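# Close a box end by tucking its flap tabs into slots

## Task

Fold the top flap of the end wall that is standing over until both of its tabs sit fully down in the slots in the box floor. When finished, that end wall and both long walls must be upright, the corner flaps at that end must be folded inward, and the box must rest on its base. Everything must stay in place without the robot holding it.

## Robot and tools

Robot: two arms, left_arm and right_arm, each with six revolute joints and a parallel gripper. Left_arm sits on the +y side. The names are labels only and do not match the left or right of any picture.

Frame: all printed positions use one scene frame. Its origin is on the table surface midway between the arms, +x points out over the table, +z points up. Each result prints, per arm, the gripper point (end_effector_position, metres, halfway between the finger pads, about 1 cm short of the fingertips) and its orientation (end_effector_quat_wxyz). The fingers extend along the gripper's +z axis and close along its y axis. Printed hand positions can be off from the truth, more so at long reach.

execute_actions takes "actions", a list holding at most one item, plus optional "pictures" (true or false).
- Empty list: sends nothing new, returns the state, and includes pictures.
- Motion item: {"rows": [...], "steps": n}, n from 8 to 15 (default 15), each step 1/30 s. Every row is a single list of 14 numbers covering both arms, even if one arm stays put: left_arm waist, shoulder, elbow, wrist pitch, wrist yaw, wrist roll, opening, then right_arm in that same order. Joint values are absolute target angles in radians, in the same convention as the Joint positions line, not offsets. One row is used per step; if there are fewer rows than steps, the final row is held.
- Wait item: {"steps": n} with n up to 300 and no rows; it returns once that many steps have passed since the previous result, and your reply time uses up part of that.
Pictures arrive only with an empty list or with "pictures": true.

Joint ranges (rad), same for both arms: waist -2.618 to 3.054, shoulder 0.000 to 3.142, elbow 0.000 to 3.142, wrist pitch -1.571 to 1.571, wrist yaw -1.571 to 1.571, wrist roll -2.094 to 2.094. A whole call is rejected, sending nothing, if any target is more than 0.036 rad outside a range end and also farther out than that joint's last reported angle. True limits can differ from these by up to 0.036 rad either way; targets beyond the true end are clipped, and the note "joint sent to its limit" appears (possibly referring to an earlier action still running). Not seeing that note does not prove there is more travel.

Opening: absolute value from -1 (closed) to +1 (fully open, about 0.094 m between pads). grip_measured reports the measured finger opening on that same scale; away from the ends, commanding value v drives the fingers to read v. Each gripper's reading may be biased by about 1 mm. To hold something, keep commanding below grip_measured: roughly 0.03 lower for a firm hold, less for a lighter one. Pad force tops out near 50-62 N (lower on some grippers), and is weaker on parts under about 2 mm thick.

Motion limits: each step, a joint's target is clamped to within a fixed lead of its measured angle (waist 0.202, shoulder 0.258, elbow 0.238, wrist pitch 0.573, wrist yaw and roll 0.522 rad), and if the targets would move the gripper more than 70 mm from where it is, all of that arm's targets are pulled back proportionally. Large moves therefore take several calls.

Timing: the simulation keeps running while you think and write. Each action's result is produced 8 steps before it ends; those last steps run during your reply, and the next action begins after them. Between calls the arms keep heading to the last row sent until everything nearly stops or a step is HELD; then only a new action moves them on. Fingers already in motion keep going.

Result lines: Joint positions and Joint velocities give, per arm, the six joints (rad, rad/s) then pad gap (m, m/s). Joint torques list total drive output per joint (nonzero even in free space, noisy, with per-unit offset and scale; friction can mimic or mask load). "joint command not followed" means a clearance check altered or blocked some joint targets; the rest of the row still ran. HELD marks steps where all or part of your row was not sent. MOTOR HOT appears from 75 °C; at 90 °C the arm is halted for 10 s (OVER-TEMPERATURE FAULT), and at 100 °C that arm goes limp and drops until it cools. Avoid long loaded holds.

zoom_image: {"camera": one of cam_high, cam_left_wrist, cam_right_wrist, "region": [x0, y0, x1, y1]} in pixels of that camera's latest image, origin top-left, at most 504 by 504. cam_high is 504x504 and fixed; the wrist cameras are 616x616 fisheye and move with their hands. Calibration (K, distortion, T_world_to_cam) is supplied and may be slightly off; updated values are listed when they change.

finished_scene: {"scene": number of the current scene}. Replying without any tool call ends everything.

Expect occasional brief pulls on a held part or pushes on loose items. Do not let anything leave the table, do not let the arms collide or press on each other, and avoid dropping, slamming, slipping or shoving hard. Smooth, economical motion is preferred.

Each tool is called after "Call:" in YAML: its name, and indented under it one key for each argument.

## Session

Call:
execute_actions:
  actions: []

Scene clock: 0.00 s of 4500.00 s.
left_arm: end_effector_position=(+0.3415, +0.2295, +0.3928) grip_measured=-0.380 end_effector_quat_wxyz=(+0.689, +0.073, +0.717, -0.076) | right_arm: end_effector_position=(+0.4203, -0.3926, +0.4120) grip_measured=+1.000 end_effector_quat_wxyz=(+0.712, +0.036, +0.700, -0.035)
Joint positions: left_arm=[-0.016  1.061  1.034 -0.013 -0.01  -0.008  0.029] | right_arm=[-0.002  1.037  1.045  0.01  -0.011  0.002  0.094]
Joint velocities: left_arm=[-0.002 -0.007 -0.007 -0.095 -0.037  0.066 -0.001] | right_arm=[ 0.002 -0.002 -0.002 -0.051 -0.007 -0.037  0.   ]
Joint torques (N m, as the arm reports them, + toward a larger angle): no reading
Motor temperatures (°C, as the motors report them): left_arm=[23 23 24 24 23 26] | right_arm=[23 26 24 26 25 25]

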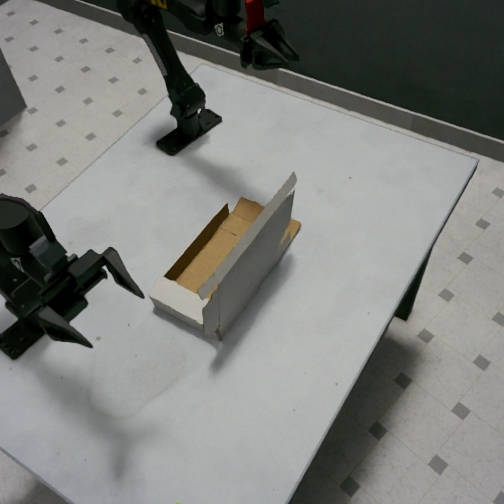

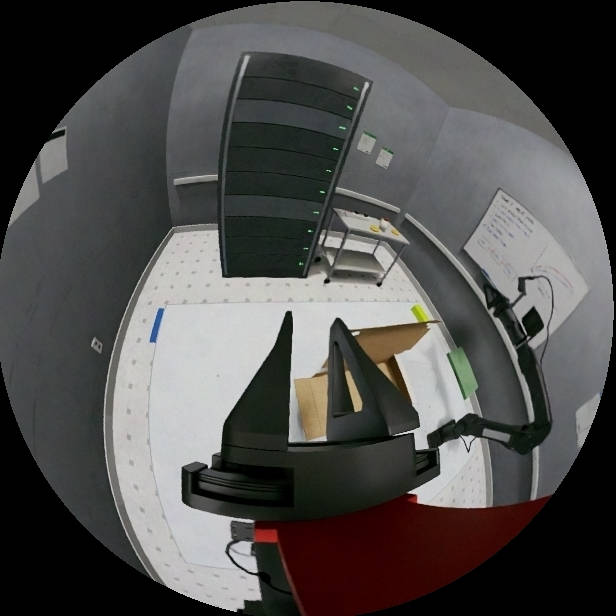

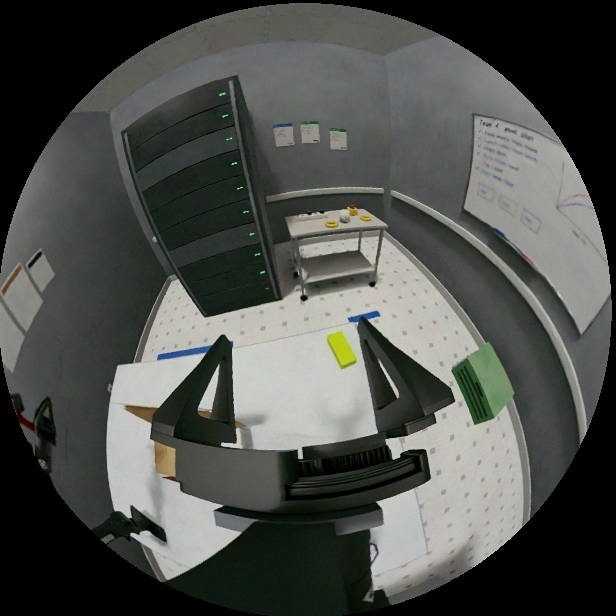

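Call:
zoom_image:
  camera: "cam_high"
  region: [130, 150, 330, 350]

Call:
zoom_image:
  camera: "cam_left_wrist"
  region: [270, 290, 470, 490]

Region (130, 150, 330, 350) of cam_high's 504x504 image, scaled by 2.520, with more detail than that image has.

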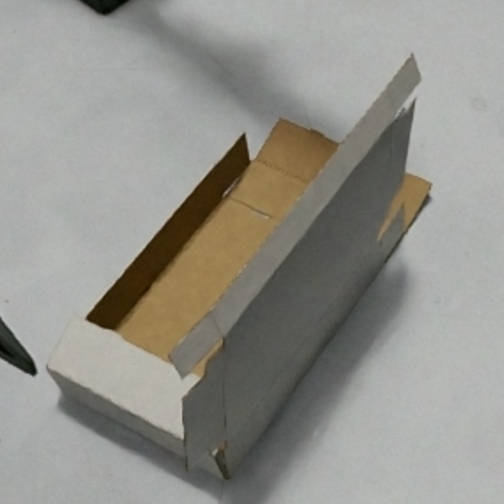

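Region (270, 290, 470, 490) of cam_left_wrist's 616x616 image, scaled by 2.520, with more detail than that image has.

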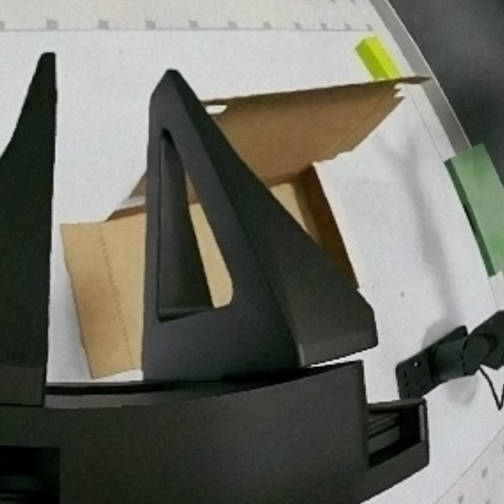

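Call:
execute_actions:
  actions:
    - {"rows": [[-0.016,1.061,1.034,-0.013,-0.01,-0.008,-0.38,0.2,1.037,1.045,-0.3,0,0.17,1],[-0.016,1.061,1.034,-0.013,-0.01,-0.008,-0.38,0.7,1.037,1.045,-1.16,0,0.6,1]], "steps": 15}

Call:
execute_actions:
  actions:
    - {"steps": 30}
  pictures: true

Scene clock: 5.47 s of 4500.00 s.
left_arm: end_effector_position=(+0.3415, +0.2295, +0.3928) grip_measured=-0.380 end_effector_quat_wxyz=(+0.689, +0.073, +0.717, -0.076) | right_arm: end_effector_position=(+0.3993, -0.2871, +0.3189) grip_measured=+1.000 end_effector_quat_wxyz=(+0.548, +0.061, +0.822, +0.142)
Joint positions: left_arm=[-0.016  1.061  1.034 -0.013 -0.01  -0.008  0.029] | right_arm=[ 0.293  1.036  1.046 -0.376  0.003  0.328  0.094]
Joint velocities: left_arm=[-0.002 -0.002 -0.012 -0.051 -0.051 -0.051  0.   ] | right_arm=[ 1.287 -0.002  0.012 -1.853 -0.066  1.062  0.   ]
Joint torques (N m, as the arm reports them, + toward a larger angle): left_arm=[-0.14 -1.94  6.    1.85  0.05  0.  ] | right_arm=[ 0.37 -2.69  6.71  1.65  0.    0.02]
Motor temperatures (°C, as the motors report them): left_arm=[23 23 25 26 23 26] | right_arm=[23 26 24 27 25 25]
Steps of this call (steps 1 to 90: nothing new was sent; then 2.23 s passed at rest; steps 91 to 97: the first 7 steps of this action). Readings (joint positions):
91: left_arm=[-0.016 1.061 1.034 -0.013 -0.010 -0.008] | right_arm=[0.022 1.037 1.045 -0.013 0.005 0.026]
92: left_arm=[-0.016 1.061 1.034 -0.013 -0.010 -0.008] | right_arm=[0.067 1.036 1.046 -0.059 0.009 0.080]
94: left_arm=[-0.016 1.061 1.034 -0.013 -0.010 -0.008] | right_arm=[0.158 1.036 1.046 -0.182 0.006 0.198]
97: the state above

Scene clock: 6.47 s of 4500.00 s.
left_arm: end_effector_position=(+0.3415, +0.2295, +0.3928) grip_measured=-0.380 end_effector_quat_wxyz=(+0.689, +0.073, +0.717, -0.076) | right_arm: end_effector_position=(+0.2380, -0.2208, +0.1830) grip_measured=+1.000 end_effector_quat_wxyz=(+0.178, +0.004, +0.976, +0.125)
Joint positions: left_arm=[-0.016  1.061  1.034 -0.013 -0.01  -0.008  0.029] | right_arm=[ 0.695  1.036  1.046 -1.142 -0.01   0.596  0.094]
Joint velocities: left_arm=[-0.007 -0.012  0.002 -0.037 -0.037 -0.051 -0.   ] | right_arm=[-0.002 -0.002 -0.022 -0.022  0.022 -0.022  0.   ]
Joint torques (N m, as the arm reports them, + toward a larger angle): left_arm=[-0.01 -2.45  6.02  1.93  0.05  0.02] | right_arm=[ 0.42 -1.84  6.01  0.88  0.11  0.04]
Motor temperatures (°C, as the motors report them): left_arm=[23 23 25 26 23 26] | right_arm=[23 26 24 27 25 25]
Kept back: nothing.
Steps of this call (steps 1 to 8: the last 8 steps of your previous action; steps 9 to 30: the robot went on to your last target). Readings (joint positions):
1: left_arm=[-0.016 1.061 1.034 -0.013 -0.010 -0.008] | right_arm=[0.338 1.036 1.046 -0.441 0.003 0.362]
2: left_arm=[-0.016 1.061 1.034 -0.013 -0.010 -0.008] | right_arm=[0.384 1.036 1.046 -0.507 0.002 0.392]
4: left_arm=[-0.016 1.061 1.034 -0.013 -0.010 -0.008] | right_arm=[0.477 1.036 1.046 -0.638 0.000 0.441]
8: left_arm=[-0.016 1.061 1.034 -0.013 -0.010 -0.008] | right_arm=[0.663 1.036 1.046 -0.900 -0.007 0.523]
30: the state above
camera_calibration (this result's frames):
cam_right_wrist: T_world_to_cam=[[-0.108553, -0.976677, -0.185252, -0.167248], [-0.876596, 0.00615935, 0.481187, 0.1415], [-0.468824, 0.214626, -0.85682, 0.429155], [0, 0, 0, 1]] pos_world=[0.307081, -0.256326, 0.268637]

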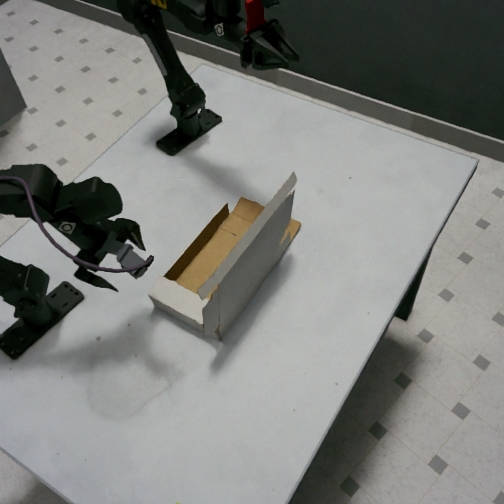

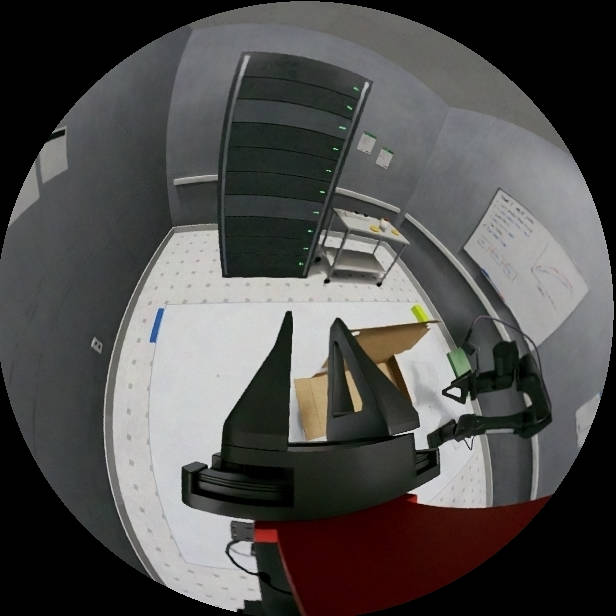

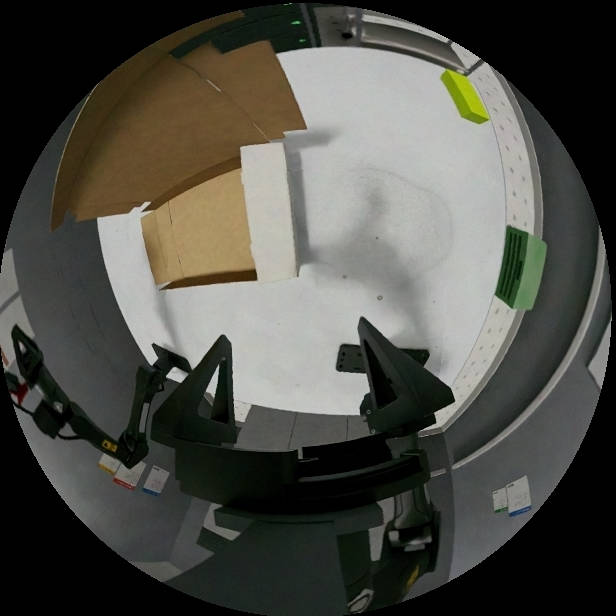

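Call:
zoom_image:
  camera: "cam_right_wrist"
  region: [130, 100, 330, 300]

Region (130, 100, 330, 300) of cam_right_wrist's 616x616 image, scaled by 2.520, with more detail than that image has.

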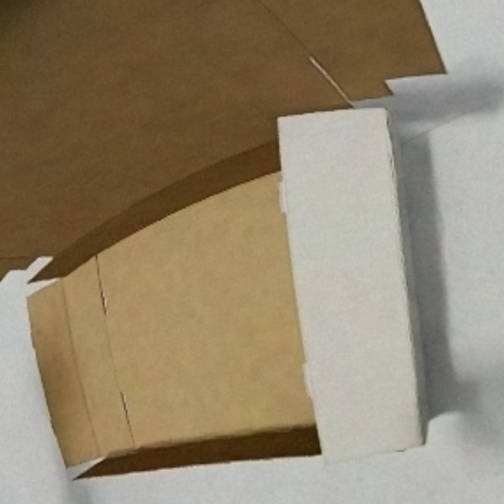

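Call:
execute_actions:
  actions:
    - {"rows": [[-0.2,1.061,1.034,-0.013,-0.01,-0.008,0.2,0.72,1.15,1.07,-1.1,0.05,0.61,0.7],[-0.4,1.061,1.034,-0.013,-0.01,-0.008,1,0.75,1.3,1.1,-1.05,0.1,0.63,0.4],[-0.7,1.061,1.034,-0.013,-0.01,-0.008,1,0.7845,1.4744,1.1463,-1.0056,0.1856,0.65,0.064]], "steps": 15}

Call:
execute_actions:
  actions:
    - {"steps": 20}
  pictures: true

Scene clock: 13.00 s of 4500.00 s.
left_arm: end_effector_position=(+0.2699, +0.0759, +0.3928) grip_measured=+1.000 end_effector_quat_wxyz=(+0.656, +0.226, +0.684, -0.223) | right_arm: end_effector_position=(+0.2905, -0.1854, +0.1218) grip_measured=+0.067 end_effector_quat_wxyz=(+0.130, -0.009, +0.991, +0.024)
Joint positions: left_arm=[-0.464  1.061  1.034 -0.013 -0.023 -0.01   0.094] | right_arm=[ 0.775  1.451  1.137 -1.02   0.12   0.631  0.05 ]
Joint velocities: left_arm=[-2.103 -0.017 -0.012 -0.051  0.081 -0.007  0.   ] | right_arm=[ 0.095  1.463  0.012  0.418  0.3    0.022 -0.002]
Joint torques (N m, as the arm reports them, + toward a larger angle): left_arm=[ 0.29 -1.68  5.78  1.93  0.13  0.03] | right_arm=[  0.28 -12.03   6.57   0.34   0.3    0.1 ]
Motor temperatures (°C, as the motors report them): left_arm=[23 23 25 27 23 26] | right_arm=[23 26 25 27 25 25]
Steps of this call (steps 1 to 15: the robot went on to your last target; steps 16 to 90: nothing new was sent; then 3.30 s passed at rest; steps 91 to 97: the first 7 steps of this action). Readings (joint positions):
91: left_arm=[-0.040 1.061 1.034 -0.013 -0.027 -0.010] | right_arm=[0.698 1.047 1.047 -1.143 -0.003 0.598]
92: left_arm=[-0.095 1.061 1.034 -0.013 -0.036 -0.010] | right_arm=[0.707 1.086 1.060 -1.144 0.016 0.604]
94: left_arm=[-0.241 1.061 1.034 -0.013 -0.032 -0.010] | right_arm=[0.745 1.235 1.111 -1.110 0.074 0.619]
97: the state above

Scene clock: 13.67 s of 4500.00 s.
left_arm: end_effector_position=(+0.2014, +0.0072, +0.3928) grip_measured=+1.000 end_effector_quat_wxyz=(+0.621, +0.314, +0.649, -0.308) | right_arm: end_effector_position=(+0.2975, -0.1906, +0.1129) grip_measured=+0.067 end_effector_quat_wxyz=(+0.134, -0.002, +0.991, -0.004)
Joint positions: left_arm=[-0.706  1.061  1.034 -0.013 -0.001 -0.01   0.094] | right_arm=[ 0.777  1.489  1.137 -1.009  0.172  0.645  0.05 ]
Joint velocities: left_arm=[ 0.002 -0.007 -0.002 -0.081 -0.022  0.022  0.   ] | right_arm=[ 0.007 -0.017 -0.022  0.11  -0.007 -0.022  0.   ]
Joint torques (N m, as the arm reports them, + toward a larger angle): left_arm=[ 0.51 -2.13  6.03  1.93 -0.06  0.01] | right_arm=[ 0.61 -7.75  6.55  0.69  0.24  0.09]
Motor temperatures (°C, as the motors report them): left_arm=[23 23 25 27 23 26] | right_arm=[23 26 25 27 25 25]
Kept back: nothing.
Steps of this call (steps 1 to 8: the last 8 steps of your previous action; steps 9 to 20: the robot went on to your last target). Readings (joint positions):
1: left_arm=[-0.539 1.061 1.034 -0.013 -0.021 -0.010] | right_arm=[0.777 1.490 1.137 -1.013 0.128 0.633]
2: left_arm=[-0.608 1.061 1.034 -0.013 -0.016 -0.010] | right_arm=[0.777 1.510 1.137 -1.011 0.135 0.635]
4: left_arm=[-0.692 1.061 1.034 -0.013 0.002 -0.010] | right_arm=[0.777 1.510 1.137 -1.011 0.148 0.639]
8: left_arm=[-0.706 1.061 1.034 -0.013 0.002 -0.010] | right_arm=[0.777 1.490 1.137 -1.009 0.164 0.642]
20: the state above
camera_calibration (this result's frames):
cam_left_wrist: T_world_to_cam=[[-0.770936, -0.590176, 0.239478, 0.0674755], [-0.599014, 0.544093, -0.58749, 0.363585], [0.216424, -0.596368, -0.772985, 0.373508], [0, 0, 0, 1]] pos_world=[0.188976, 0.064747, 0.48616]
cam_right_wrist: T_world_to_cam=[[-0.135451, -0.987397, 0.0818532, -0.168488], [-0.829023, 0.158189, 0.536375, 0.235783], [-0.542563, 0.00479419, -0.840001, 0.370556], [0, 0, 0, 1]] pos_world=[0.373698, -0.20544, 0.19859]

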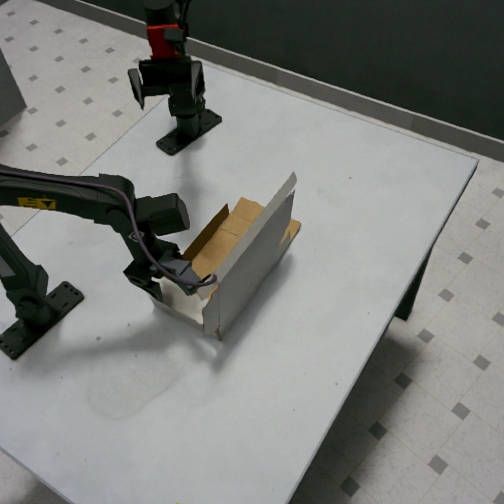

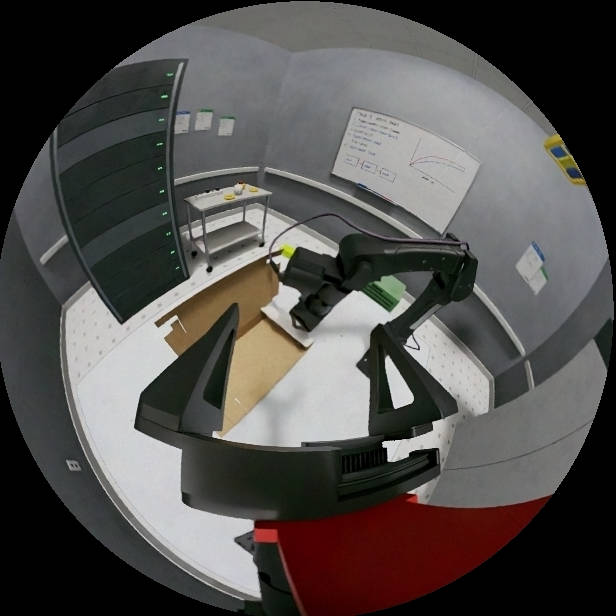

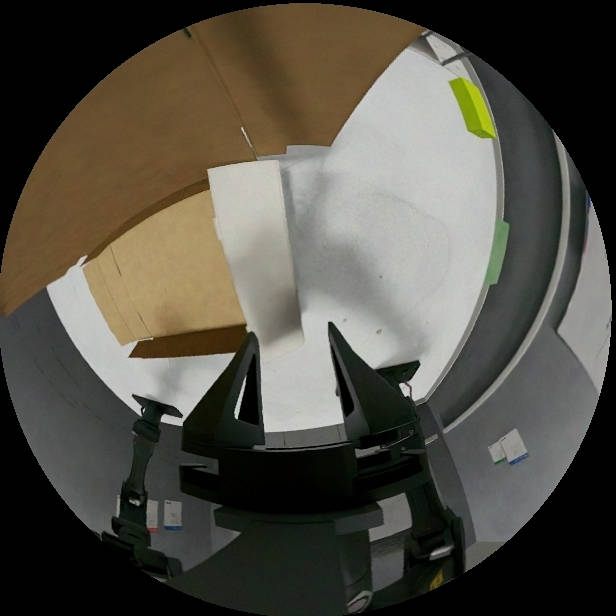

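Call:
execute_actions:
  actions:
    - {"rows": [[-0.66,1.10,0.98,0.03,0,0,0.8,0.7845,1.4744,1.1463,-1.0056,0.1856,0.65,0.064],[-0.62,1.14,0.92,0.07,0,0,0.6,0.7845,1.4744,1.1463,-1.0056,0.1856,0.65,0.064],[-0.58,1.18,0.87,0.10,0,0,0.4,0.7845,1.4744,1.1463,-1.0056,0.1856,0.65,0.064],[-0.54,1.22,0.81,0.14,0,0,0.2,0.7845,1.4744,1.1463,-1.0056,0.1856,0.65,0.064],[-0.49,1.26,0.75,0.18,0,0,0,0.7845,1.4744,1.1463,-1.0056,0.1856,0.65,0.064],[-0.45,1.29,0.70,0.22,0,0,-0.2,0.7845,1.4744,1.1463,-1.0056,0.1856,0.65,0.064],[-0.41,1.33,0.64,0.26,0,0,-0.4,0.7845,1.4744,1.1463,-1.0056,0.1856,0.65,0.064],[-0.37,1.37,0.59,0.30,0,0,-0.6,0.7845,1.4744,1.1463,-1.0056,0.1856,0.65,0.064],[-0.34,1.40,0.54,0.33,0,0,-0.8,0.7845,1.4744,1.1463,-1.0056,0.1856,0.65,0.064],[-0.31,1.42,0.51,0.355,0,0,-0.9,0.7845,1.4744,1.1463,-1.0056,0.1856,0.65,0.064],[-0.295,1.435,0.49,0.37,0,0,-0.9,0.7845,1.4744,1.1463,-1.0056,0.1856,0.65,0.064],[-0.285,1.44,0.48,0.377,0,0,-0.9,0.7845,1.4744,1.1463,-1.0056,0.1856,0.65,0.064]], "steps": 15}

Call:
execute_actions:
  actions:
    - {"steps": 15}
  pictures: true

Call:
zoom_image:
  camera: "cam_left_wrist"
  region: [330, 150, 580, 400]

Scene clock: 15.40 s of 4500.00 s.
left_arm: end_effector_position=(+0.2623, +0.0258, +0.2969) grip_measured=-0.290 end_effector_quat_wxyz=(+0.589, +0.287, +0.716, -0.242) | right_arm: end_effector_position=(+0.2975, -0.1907, +0.1130) grip_measured=+0.067 end_effector_quat_wxyz=(+0.135, -0.002, +0.991, -0.005)
Joint positions: left_arm=[-0.558  1.171  0.86   0.122  0.007 -0.008  0.033] | right_arm=[ 0.777  1.489  1.137 -1.009  0.173  0.645  0.05 ]
Joint velocities: left_arm=[ 0.745  0.828 -1.048  0.462  0.007 -0.037 -0.216] | right_arm=[ 0.002 -0.002 -0.007  0.022 -0.037 -0.051 -0.001]
Joint torques (N m, as the arm reports them, + toward a larger angle): left_arm=[ 0.92 -2.47  5.33  1.75  0.02  0.07] | right_arm=[ 0.64 -7.67  6.55  0.69  0.24  0.08]
Motor temperatures (°C, as the motors report them): left_arm=[23 23 25 27 23 26] | right_arm=[23 26 25 27 25 25]
Steps of this call (steps 1 to 15: the robot went on to your last target; steps 16 to 45: nothing new was sent; steps 46 to 52: the first 7 steps of this action). Readings (joint positions):
46: left_arm=[-0.701 1.063 1.028 -0.004 0.002 -0.010] | right_arm=[0.777 1.489 1.137 -1.009 0.173 0.645]
47: left_arm=[-0.685 1.068 1.011 0.023 0.006 -0.008] | right_arm=[0.777 1.489 1.137 -1.009 0.173 0.645]
49: left_arm=[-0.635 1.095 0.960 0.072 0.007 -0.008] | right_arm=[0.777 1.489 1.137 -1.009 0.173 0.645]
52: the state above

Scene clock: 15.90 s of 4500.00 s.
left_arm: end_effector_position=(+0.2850, +0.1436, +0.0445) grip_measured=-0.897 end_effector_quat_wxyz=(+0.408, +0.215, +0.881, -0.102) | right_arm: end_effector_position=(+0.2975, -0.1907, +0.1130) grip_measured=+0.067 end_effector_quat_wxyz=(+0.135, -0.002, +0.991, -0.005)
Joint positions: left_arm=[-0.281  1.464  0.451  0.311 -0.003 -0.008  0.005] | right_arm=[ 0.777  1.489  1.137 -1.009  0.173  0.645  0.05 ]
Joint velocities: left_arm=[-0.017 -0.046 -0.022  0.359 -0.022 -0.037 -0.   ] | right_arm=[ 0.002  0.007  0.012 -0.022  0.022  0.007 -0.001]
Joint torques (N m, as the arm reports them, + toward a larger angle): left_arm=[-0.04 -5.64  6.68  1.78  0.12  0.09] | right_arm=[ 0.62 -7.69  6.55  0.69  0.24  0.09]
Motor temperatures (°C, as the motors report them): left_arm=[23 23 25 27 23 26] | right_arm=[23 26 25 27 25 25]
Kept back: nothing.
Steps of this call (steps 1 to 8: the last 8 steps of your previous action; steps 9 to 15: the robot went on to your last target). Readings (joint positions):
1: left_arm=[-0.530 1.203 0.823 0.137 0.007 -0.008] | right_arm=[0.777 1.489 1.137 -1.009 0.173 0.645]
2: left_arm=[-0.501 1.237 0.785 0.155 0.008 -0.008] | right_arm=[0.777 1.489 1.137 -1.009 0.173 0.645]
4: left_arm=[-0.437 1.308 0.703 0.193 0.008 -0.008] | right_arm=[0.777 1.489 1.137 -1.009 0.173 0.645]
8: left_arm=[-0.309 1.432 0.517 0.267 0.003 -0.008] | right_arm=[0.777 1.489 1.137 -1.009 0.173 0.645]
15: the state above
camera_calibration (this result's frames):
cam_left_wrist: T_world_to_cam=[[-0.327734, -0.92578, 0.188474, 0.220023], [-0.940626, 0.338401, 0.0265787, 0.2344], [-0.0883857, -0.168572, -0.981719, 0.202295], [0, 0, 0, 1]] pos_world=[0.310472, 0.158473, 0.150898]
cam_right_wrist: T_world_to_cam=[[-0.136008, -0.987286, 0.0822686, -0.168446], [-0.829188, 0.158885, 0.535912, 0.236088], [-0.54217, 0.00467228, -0.840256, 0.370507], [0, 0, 0, 1]] pos_world=[0.373729, -0.205547, 0.198656]

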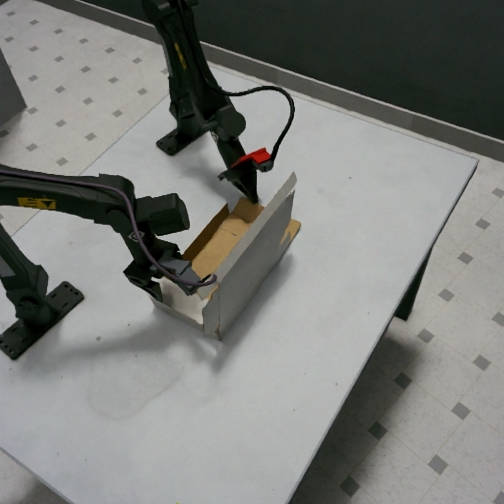

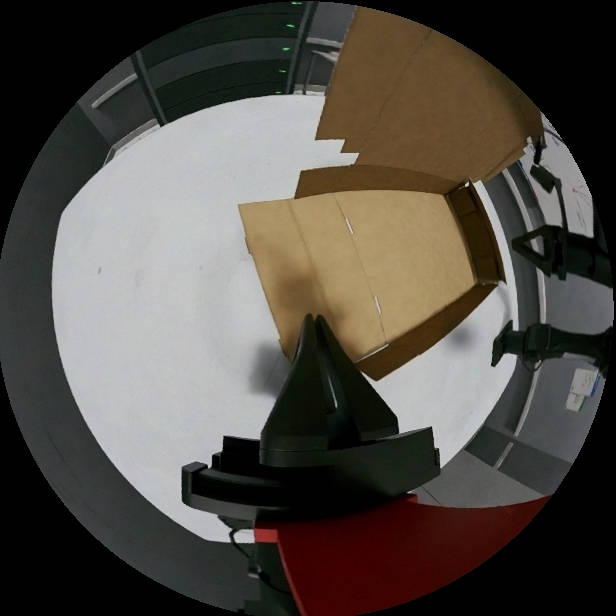

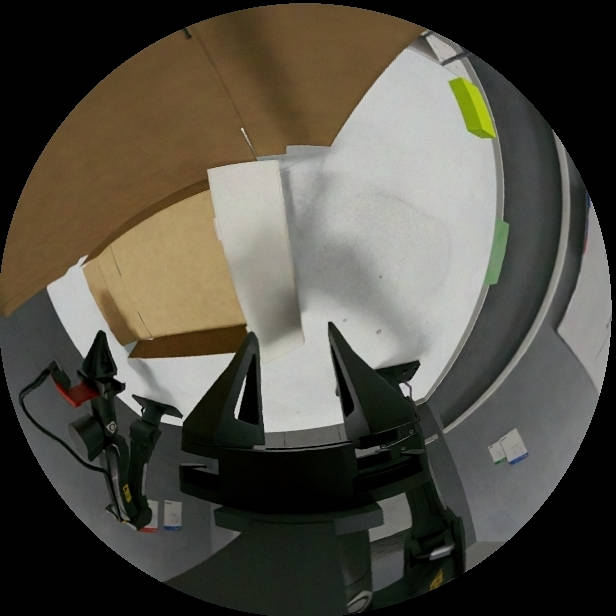

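Region (330, 150, 580, 400) of cam_left_wrist's 616x616 image, scaled by 2.016, with more detail than that image has.

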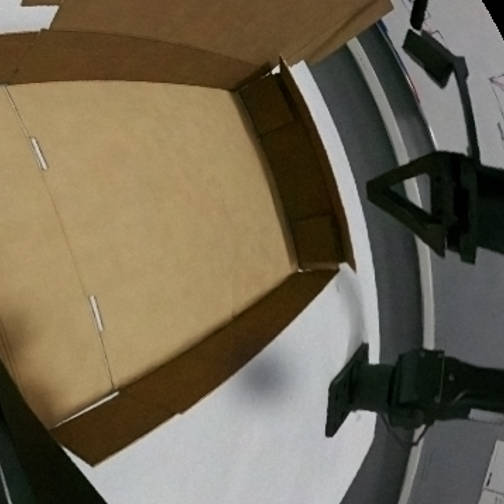

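Call:
execute_actions:
  actions:
    - {"rows": [[-0.285,1.44,0.48,0.377,0,0,-0.9,0.79,1.475,1.135,-0.99,0.195,0.655,0.064],[-0.285,1.44,0.48,0.377,0,0,-0.9,0.79,1.477,1.12,-0.97,0.195,0.655,0.064],[-0.285,1.44,0.48,0.377,0,0,-0.9,0.79,1.479,1.105,-0.95,0.195,0.655,0.064],[-0.285,1.44,0.48,0.377,0,0,-0.9,0.79,1.481,1.09,-0.93,0.195,0.655,0.064],[-0.285,1.44,0.48,0.377,0,0,-0.9,0.79,1.483,1.075,-0.91,0.195,0.655,0.064],[-0.285,1.44,0.48,0.377,0,0,-0.9,0.79,1.485,1.06,-0.89,0.195,0.655,0.064],[-0.285,1.44,0.48,0.377,0,0,-0.9,0.79,1.487,1.045,-0.87,0.195,0.655,0.064],[-0.285,1.44,0.48,0.377,0,0,-0.9,0.79,1.489,1.03,-0.85,0.195,0.655,0.064],[-0.285,1.44,0.48,0.377,0,0,-0.9,0.79,1.491,1.015,-0.83,0.195,0.655,0.064],[-0.285,1.44,0.48,0.377,0,0,-0.9,0.79,1.494,1.0,-0.815,0.195,0.655,0.064],[-0.285,1.44,0.48,0.377,0,0,-0.9,0.79,1.497,0.987,-0.80,0.195,0.655,0.064],[-0.285,1.44,0.48,0.377,0,0,-0.9,0.79,1.504,0.973,-0.78,0.195,0.655,0.064],[-0.285,1.44,0.48,0.377,0,0,-0.9,0.79,1.511,0.959,-0.757,0.195,0.655,0.064],[-0.285,1.44,0.48,0.377,0,0,-0.9,0.79,1.519,0.945,-0.735,0.195,0.655,0.064],[-0.285,1.44,0.48,0.377,0,0,-0.9,0.79,1.526,0.931,-0.714,0.195,0.655,0.064]], "steps": 15}

Call:
execute_actions:
  actions:
    - {"steps": 20}
  pictures: true

Call:
zoom_image:
  camera: "cam_left_wrist"
  region: [380, 130, 580, 330]

Scene clock: 17.53 s of 4500.00 s.
left_arm: end_effector_position=(+0.2912, +0.1403, +0.0536) grip_measured=-0.897 end_effector_quat_wxyz=(+0.428, +0.212, +0.872, -0.107) | right_arm: end_effector_position=(+0.3045, -0.1870, +0.1059) grip_measured=+0.067 end_effector_quat_wxyz=(+0.152, +0.002, +0.988, +0.004)
Joint positions: left_arm=[-0.281  1.462  0.451  0.355 -0.003 -0.008  0.005] | right_arm=[ 0.777  1.489  1.099 -0.934  0.181  0.648  0.05 ]
Joint velocities: left_arm=[ 0.002 -0.007  0.012 -0.022 -0.051  0.037 -0.   ] | right_arm=[ 0.002 -0.002 -0.471  0.476  0.066 -0.022  0.   ]
Joint torques (N m, as the arm reports them, + toward a larger angle): left_arm=[-0.28 -5.57  6.63  1.91  0.03  0.05] | right_arm=[ 1.17 -6.64  4.15  0.64  0.23  0.07]
Motor temperatures (°C, as the motors report them): left_arm=[23 23 26 27 23 26] | right_arm=[23 26 25 27 25 25]
Steps of this call (steps 1 to 30: the robot went on to your last target; steps 31 to 42: nothing new was sent; steps 43 to 49: the first 7 steps of this action). Readings (joint positions):
43: left_arm=[-0.281 1.462 0.451 0.355 -0.003 -0.008] | right_arm=[0.777 1.489 1.137 -1.008 0.174 0.646]
44: left_arm=[-0.281 1.462 0.451 0.355 -0.003 -0.008] | right_arm=[0.777 1.489 1.137 -1.005 0.175 0.647]
46: left_arm=[-0.281 1.462 0.451 0.355 -0.003 -0.008] | right_arm=[0.777 1.489 1.133 -0.985 0.178 0.648]
49: the state above

Scene clock: 18.20 s of 4500.00 s.
left_arm: end_effector_position=(+0.2912, +0.1403, +0.0536) grip_measured=-0.897 end_effector_quat_wxyz=(+0.428, +0.212, +0.872, -0.107) | right_arm: end_effector_position=(+0.3091, -0.1830, +0.0684) grip_measured=+0.066 end_effector_quat_wxyz=(+0.169, +0.004, +0.986, +0.017)
Joint positions: left_arm=[-0.281  1.462  0.451  0.355 -0.003 -0.008  0.005] | right_arm=[ 0.779  1.511  0.955 -0.725  0.183  0.65   0.05 ]
Joint velocities: left_arm=[-0.002  0.012 -0.002 -0.022  0.022 -0.007  0.   ] | right_arm=[-0.007 -0.012  0.002  0.022 -0.037  0.022 -0.001]
Joint torques (N m, as the arm reports them, + toward a larger angle): left_arm=[-0.24 -5.63  6.87  1.93  0.08  0.07] | right_arm=[ 0.93 -5.14  4.21  0.82  0.23  0.08]
Motor temperatures (°C, as the motors report them): left_arm=[23 23 26 27 23 26] | right_arm=[23 26 25 27 25 25]
Kept back: nothing.
Steps of this call (steps 1 to 8: the last 8 steps of your previous action; steps 9 to 20: the robot went on to your last target). Readings (joint positions):
1: left_arm=[-0.281 1.462 0.451 0.355 -0.003 -0.008] | right_arm=[0.777 1.489 1.083 -0.917 0.181 0.649]
2: left_arm=[-0.281 1.462 0.451 0.355 -0.003 -0.008] | right_arm=[0.777 1.489 1.066 -0.901 0.181 0.649]
4: left_arm=[-0.281 1.462 0.451 0.355 -0.003 -0.008] | right_arm=[0.777 1.489 1.033 -0.871 0.181 0.649]
8: left_arm=[-0.281 1.462 0.451 0.355 -0.003 -0.008] | right_arm=[0.777 1.493 0.981 -0.802 0.183 0.650]
20: the state above
camera_calibration (this result's frames):
cam_left_wrist: T_world_to_cam=[[-0.335488, -0.92167, 0.194864, 0.218633], [-0.940785, 0.338485, -0.0187335, 0.243537], [-0.0486926, -0.18961, -0.980651, 0.202599], [0, 0, 0, 1]] pos_world=[0.31233, 0.157488, 0.160638]
cam_right_wrist: T_world_to_cam=[[-0.145068, -0.988981, 0.0295355, -0.149509], [-0.863505, 0.141123, 0.484194, 0.279282], [-0.483026, 0.0447368, -0.874462, 0.330699], [0, 0, 0, 1]] pos_world=[0.379208, -0.202069, 0.158373]

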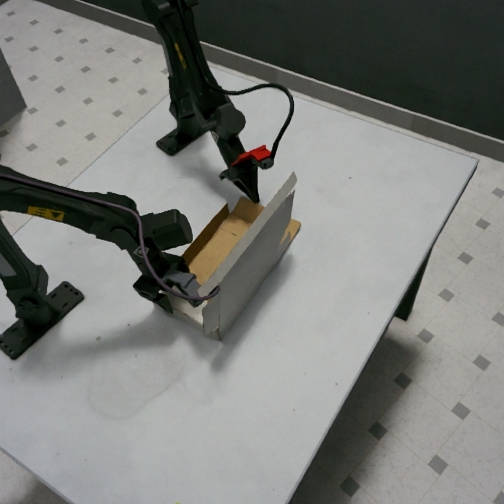

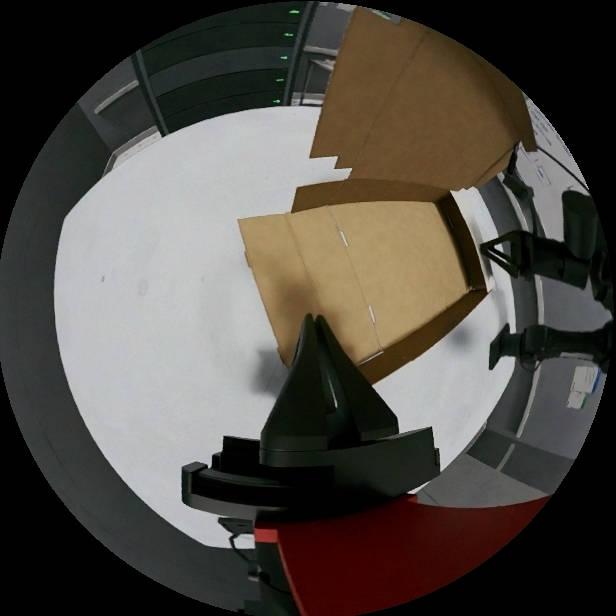

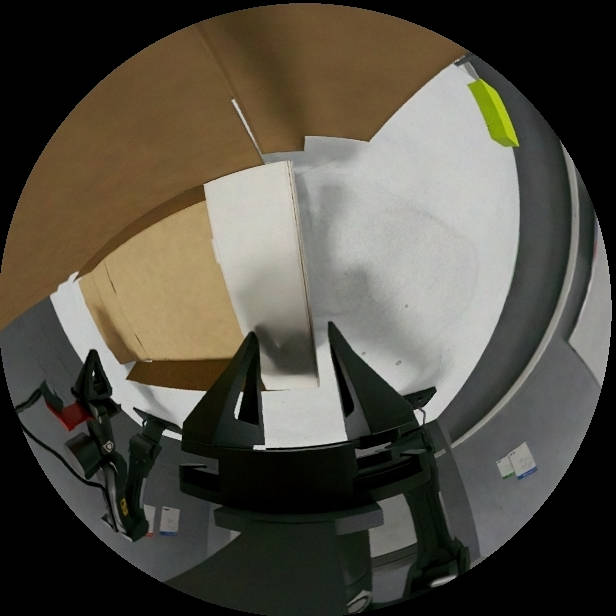

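Region (380, 130, 580, 330) of cam_left_wrist's 616x616 image, scaled by 2.520, with more detail than that image has.

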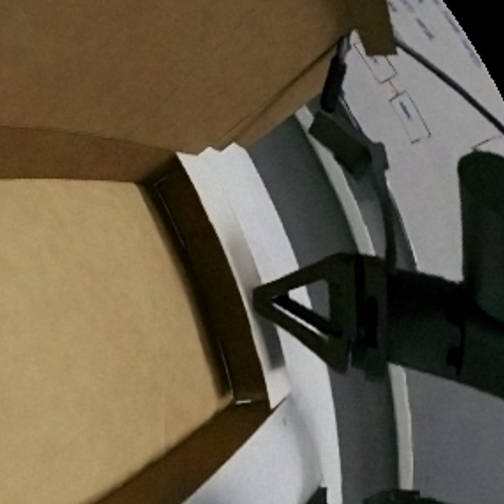

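Call:
execute_actions:
  actions:
    - {"rows": [[-0.285,1.44,0.48,0.377,0,0,-0.9,0.79,1.531,0.925,-0.709,0.195,0.655,0.064],[-0.285,1.44,0.48,0.377,0,0,-0.9,0.79,1.536,0.919,-0.704,0.195,0.655,0.064],[-0.285,1.44,0.48,0.377,0,0,-0.9,0.79,1.541,0.913,-0.699,0.195,0.655,0.064],[-0.285,1.44,0.48,0.377,0,0,-0.9,0.79,1.546,0.907,-0.694,0.195,0.655,0.064],[-0.285,1.44,0.48,0.377,0,0,-0.9,0.79,1.551,0.901,-0.689,0.195,0.655,0.064],[-0.285,1.44,0.48,0.377,0,0,-0.9,0.79,1.555,0.895,-0.684,0.195,0.655,0.064],[-0.285,1.44,0.48,0.377,0,0,-0.9,0.79,1.559,0.889,-0.679,0.195,0.655,0.064],[-0.285,1.44,0.48,0.377,0,0,-0.9,0.79,1.563,0.883,-0.674,0.195,0.655,0.064],[-0.285,1.44,0.48,0.377,0,0,-0.9,0.79,1.567,0.877,-0.669,0.195,0.655,0.064],[-0.285,1.44,0.48,0.377,0,0,-0.9,0.79,1.572,0.87,-0.664,0.195,0.655,0.064]], "steps": 15}

Call:
execute_actions:
  actions:
    - {"steps": 15}
  pictures: true

Call:
zoom_image:
  camera: "cam_left_wrist"
  region: [380, 130, 580, 330]

Scene clock: 19.53 s of 4500.00 s.
left_arm: end_effector_position=(+0.2912, +0.1403, +0.0536) grip_measured=-0.897 end_effector_quat_wxyz=(+0.428, +0.212, +0.872, -0.107) | right_arm: end_effector_position=(+0.3103, -0.1825, +0.0585) grip_measured=+0.066 end_effector_quat_wxyz=(+0.169, +0.005, +0.986, +0.016)
Joint positions: left_arm=[-0.281  1.462  0.451  0.355 -0.003 -0.008  0.005] | right_arm=[ 0.779  1.53   0.932 -0.684  0.185  0.652  0.05 ]
Joint velocities: left_arm=[-0.002 -0.007 -0.017 -0.037  0.007 -0.007 -0.001] | right_arm=[-0.012  0.139 -0.134  0.227  0.125  0.022 -0.   ]
Joint torques (N m, as the arm reports them, + toward a larger angle): left_arm=[-0.31 -5.57  6.7   1.9   0.08  0.04] | right_arm=[ 1.01 -4.68  3.48  0.58  0.17  0.04]
Motor temperatures (°C, as the motors report them): left_arm=[23 23 26 28 23 26] | right_arm=[23 26 25 27 25 25]
Steps of this call (steps 1 to 30: the robot went on to your last target; steps 31 to 33: nothing new was sent; steps 34 to 40: the first 7 steps of this action). Readings (joint positions):
34: left_arm=[-0.281 1.462 0.451 0.355 -0.003 -0.008] | right_arm=[0.779 1.511 0.955 -0.718 0.183 0.650]
35: left_arm=[-0.281 1.462 0.451 0.355 -0.003 -0.008] | right_arm=[0.779 1.512 0.953 -0.716 0.183 0.650]
37: left_arm=[-0.281 1.462 0.451 0.355 -0.003 -0.008] | right_arm=[0.779 1.517 0.946 -0.706 0.183 0.650]
40: the state above

Scene clock: 20.03 s of 4500.00 s.
left_arm: end_effector_position=(+0.2913, +0.1403, +0.0537) grip_measured=-0.897 end_effector_quat_wxyz=(+0.429, +0.212, +0.872, -0.107) | right_arm: end_effector_position=(+0.3102, -0.1847, +0.0482) grip_measured=+0.066 end_effector_quat_wxyz=(+0.168, +0.006, +0.986, +0.009)
Joint positions: left_arm=[-0.281  1.462  0.451  0.356 -0.003 -0.008  0.005] | right_arm=[ 0.779  1.548  0.906 -0.649  0.194  0.654  0.05 ]
Joint velocities: left_arm=[ 0.007 -0.007 -0.022  0.095  0.051 -0.051  0.   ] | right_arm=[ 0.007 -0.012 -0.012  0.066 -0.037 -0.007 -0.001]
Joint torques (N m, as the arm reports them, + toward a larger angle): left_arm=[ 0.12 -5.58  6.89  1.89  0.13  0.12] | right_arm=[ 0.96 -4.53  3.25  0.65  0.13  0.04]
Motor temperatures (°C, as the motors report them): left_arm=[23 23 26 28 23 26] | right_arm=[23 26 25 27 25 25]
Kept back: nothing.
Steps of this call (steps 1 to 8: the last 8 steps of your previous action; steps 9 to 15: the robot went on to your last target). Readings (joint positions):
1: left_arm=[-0.281 1.462 0.451 0.356 -0.003 -0.008] | right_arm=[0.779 1.534 0.926 -0.677 0.186 0.652]
2: left_arm=[-0.281 1.462 0.451 0.356 -0.003 -0.008] | right_arm=[0.779 1.538 0.921 -0.670 0.188 0.652]
4: left_arm=[-0.281 1.462 0.451 0.356 -0.003 -0.008] | right_arm=[0.779 1.545 0.911 -0.657 0.192 0.653]
8: left_arm=[-0.281 1.462 0.451 0.356 -0.003 -0.008] | right_arm=[0.779 1.548 0.906 -0.649 0.194 0.654]
15: the state above
camera_calibration (this result's frames):
cam_left_wrist: T_world_to_cam=[[-0.335554, -0.921635, 0.194916, 0.218622], [-0.940779, 0.338482, -0.0191111, 0.243615], [-0.0483621, -0.189785, -0.980634, 0.202598], [0, 0, 0, 1]] pos_world=[0.312345, 0.15748, 0.160717]
cam_right_wrist: T_world_to_cam=[[-0.151768, -0.987491, 0.0427565, -0.148741], [-0.862134, 0.15341, 0.482898, 0.292142], [-0.483417, 0.0364267, -0.874632, 0.312182], [0, 0, 0, 1]] pos_world=[0.380205, -0.20307, 0.138329]

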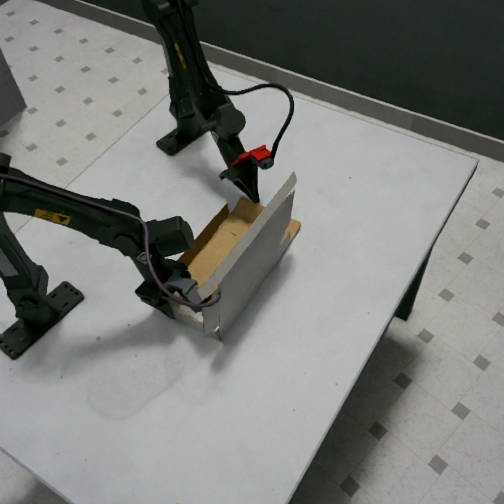

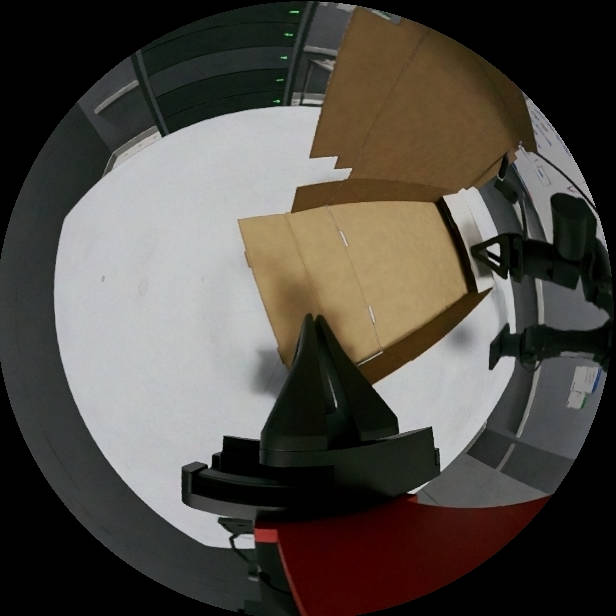

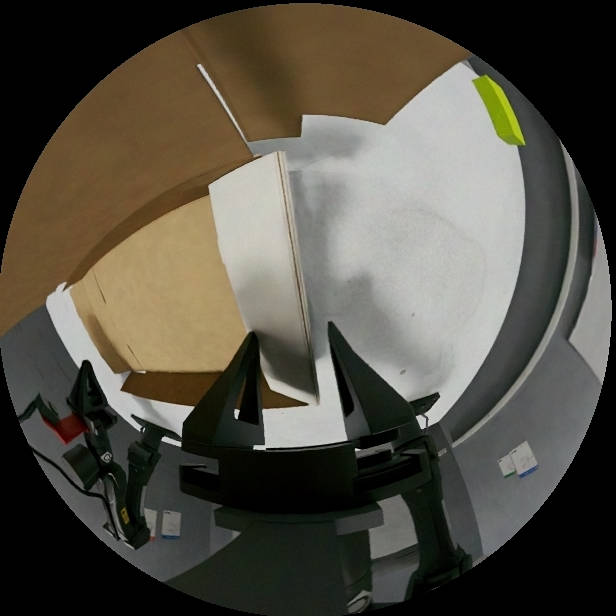

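Region (380, 130, 580, 330) of cam_left_wrist's 616x616 image, scaled by 2.520, with more detail than that image has.

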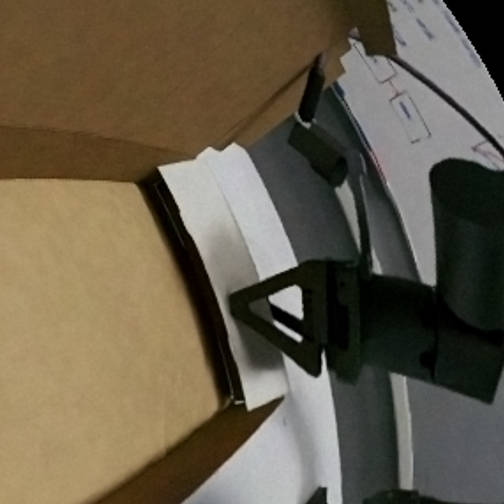

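Call:
execute_actions:
  actions:
    - {"rows": [[-0.285,1.44,0.48,0.377,0,0,-0.9,0.788,1.575,0.864,-0.658,0.195,0.655,0.04],[-0.285,1.44,0.48,0.377,0,0,-0.9,0.786,1.578,0.858,-0.652,0.195,0.655,0.01],[-0.285,1.44,0.48,0.377,0,0,-0.9,0.784,1.581,0.852,-0.646,0.195,0.655,-0.02],[-0.285,1.44,0.48,0.377,0,0,-0.9,0.782,1.584,0.846,-0.640,0.195,0.655,-0.05],[-0.285,1.44,0.48,0.377,0,0,-0.9,0.78,1.587,0.840,-0.634,0.195,0.655,-0.08],[-0.285,1.44,0.48,0.377,0,0,-0.9,0.776,1.590,0.834,-0.628,0.195,0.655,-0.11],[-0.285,1.44,0.48,0.377,0,0,-0.9,0.772,1.593,0.828,-0.622,0.195,0.655,-0.14],[-0.285,1.44,0.48,0.377,0,0,-0.9,0.768,1.596,0.822,-0.616,0.195,0.65,-0.17],[-0.285,1.44,0.48,0.377,0,0,-0.9,0.764,1.599,0.817,-0.610,0.195,0.645,-0.21],[-0.285,1.44,0.48,0.377,0,0,-0.9,0.76,1.602,0.812,-0.605,0.195,0.64,-0.25]], "steps": 15}

Call:
execute_actions:
  actions:
    - {"steps": 15}
  pictures: true

Call:
zoom_image:
  camera: "cam_left_wrist"
  region: [380, 130, 580, 330]

Scene clock: 21.17 s of 4500.00 s.
left_arm: end_effector_position=(+0.2913, +0.1403, +0.0537) grip_measured=-0.897 end_effector_quat_wxyz=(+0.429, +0.212, +0.872, -0.107) | right_arm: end_effector_position=(+0.3099, -0.1836, +0.0403) grip_measured=-0.123 end_effector_quat_wxyz=(+0.169, +0.006, +0.985, +0.014)
Joint positions: left_arm=[-0.281  1.462  0.451  0.356 -0.003 -0.008  0.005] | right_arm=[ 0.779  1.558  0.88  -0.607  0.188  0.654  0.041]
Joint velocities: left_arm=[ 0.002 -0.017 -0.007 -0.022 -0.007  0.007 -0.001] | right_arm=[ 0.002  0.12  -0.149  0.183 -0.007  0.066 -0.028]
Joint torques (N m, as the arm reports them, + toward a larger angle): left_arm=[-0.37 -5.57  6.76  1.94  0.06  0.05] | right_arm=[-0.63 -4.13  2.75  0.33  0.16  0.04]
Motor temperatures (°C, as the motors report them): left_arm=[23 23 26 28 23 26] | right_arm=[23 26 25 27 25 25]
Steps of this call (steps 1 to 15: the robot went on to your last target; steps 16 to 27: nothing new was sent; steps 28 to 34: the first 7 steps of this action). Readings (joint positions):
28: left_arm=[-0.281 1.462 0.451 0.356 -0.003 -0.008] | right_arm=[0.779 1.548 0.906 -0.648 0.193 0.654]
29: left_arm=[-0.281 1.462 0.451 0.356 -0.003 -0.008] | right_arm=[0.779 1.548 0.904 -0.645 0.192 0.654]
31: left_arm=[-0.281 1.462 0.451 0.356 -0.003 -0.008] | right_arm=[0.779 1.549 0.895 -0.632 0.189 0.654]
34: the state above

Scene clock: 21.67 s of 4500.00 s.
left_arm: end_effector_position=(+0.2913, +0.1403, +0.0537) grip_measured=-0.897 end_effector_quat_wxyz=(+0.429, +0.212, +0.872, -0.107) | right_arm: end_effector_position=(+0.3073, -0.1880, +0.0270) grip_measured=-0.247 end_effector_quat_wxyz=(+0.162, +0.005, +0.987, +0.008)
Joint positions: left_arm=[-0.281  1.462  0.451  0.356 -0.003 -0.008  0.005] | right_arm=[ 0.773  1.579  0.847 -0.571  0.187  0.648  0.035]
Joint velocities: left_arm=[-0.007  0.012 -0.007  0.007  0.007  0.066 -0.   ] | right_arm=[ 0.012 -0.032  0.002 -0.022 -0.051  0.007  0.001]
Joint torques (N m, as the arm reports them, + toward a larger angle): left_arm=[-0.11 -5.57  6.78  1.91  0.07  0.04] | right_arm=[-1.2  -4.67  3.03  0.48  0.19 -0.08]
Motor temperatures (°C, as the motors report them): left_arm=[23 23 26 28 23 26] | right_arm=[23 26 25 27 25 25]
Kept back: nothing.
Steps of this call (steps 1 to 8: the last 8 steps of your previous action; steps 9 to 15: the robot went on to your last target). Readings (joint positions):
1: left_arm=[-0.281 1.462 0.451 0.356 -0.003 -0.008] | right_arm=[0.779 1.562 0.874 -0.598 0.189 0.654]
2: left_arm=[-0.281 1.462 0.451 0.356 -0.003 -0.008] | right_arm=[0.779 1.565 0.868 -0.590 0.189 0.654]
4: left_arm=[-0.281 1.462 0.451 0.356 -0.003 -0.008] | right_arm=[0.776 1.572 0.858 -0.577 0.189 0.652]
8: left_arm=[-0.281 1.462 0.451 0.356 -0.003 -0.008] | right_arm=[0.773 1.578 0.849 -0.571 0.188 0.650]
15: the state above
camera_calibration (this result's frames):
cam_left_wrist: T_world_to_cam=[[-0.335554, -0.921635, 0.194916, 0.218622], [-0.940779, 0.338482, -0.0191111, 0.243615], [-0.0483621, -0.189785, -0.980634, 0.202598], [0, 0, 0, 1]] pos_world=[0.312345, 0.15748, 0.160717]
cam_right_wrist: T_world_to_cam=[[-0.150418, -0.98745, 0.0481291, -0.152152], [-0.856057, 0.154446, 0.493268, 0.298356], [-0.494511, 0.0329953, -0.868545, 0.295015], [0, 0, 0, 1]] pos_world=[0.378411, -0.206057, 0.116387]

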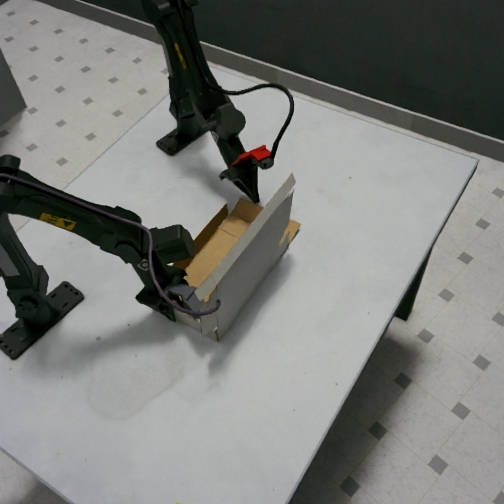

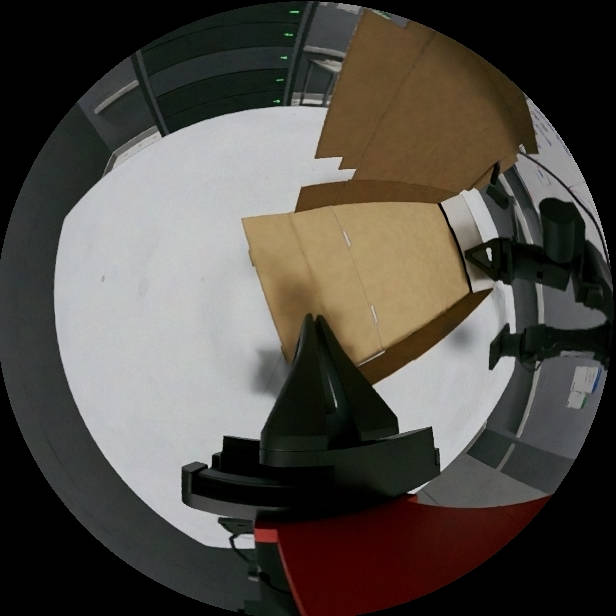

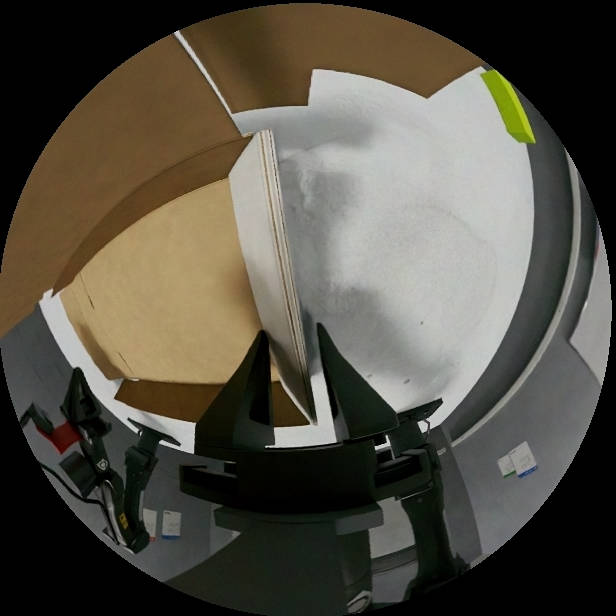

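Region (380, 130, 580, 330) of cam_left_wrist's 616x616 image, scaled by 2.520, with more detail than that image has.

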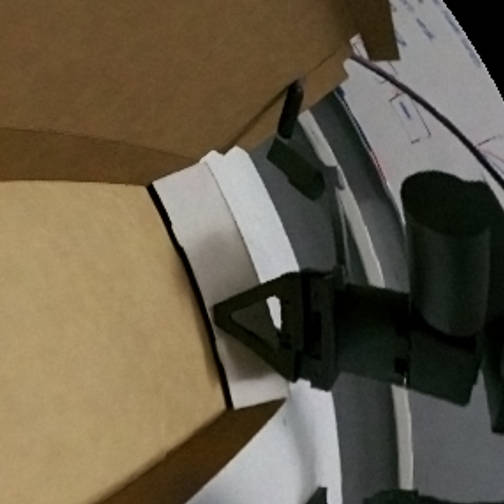

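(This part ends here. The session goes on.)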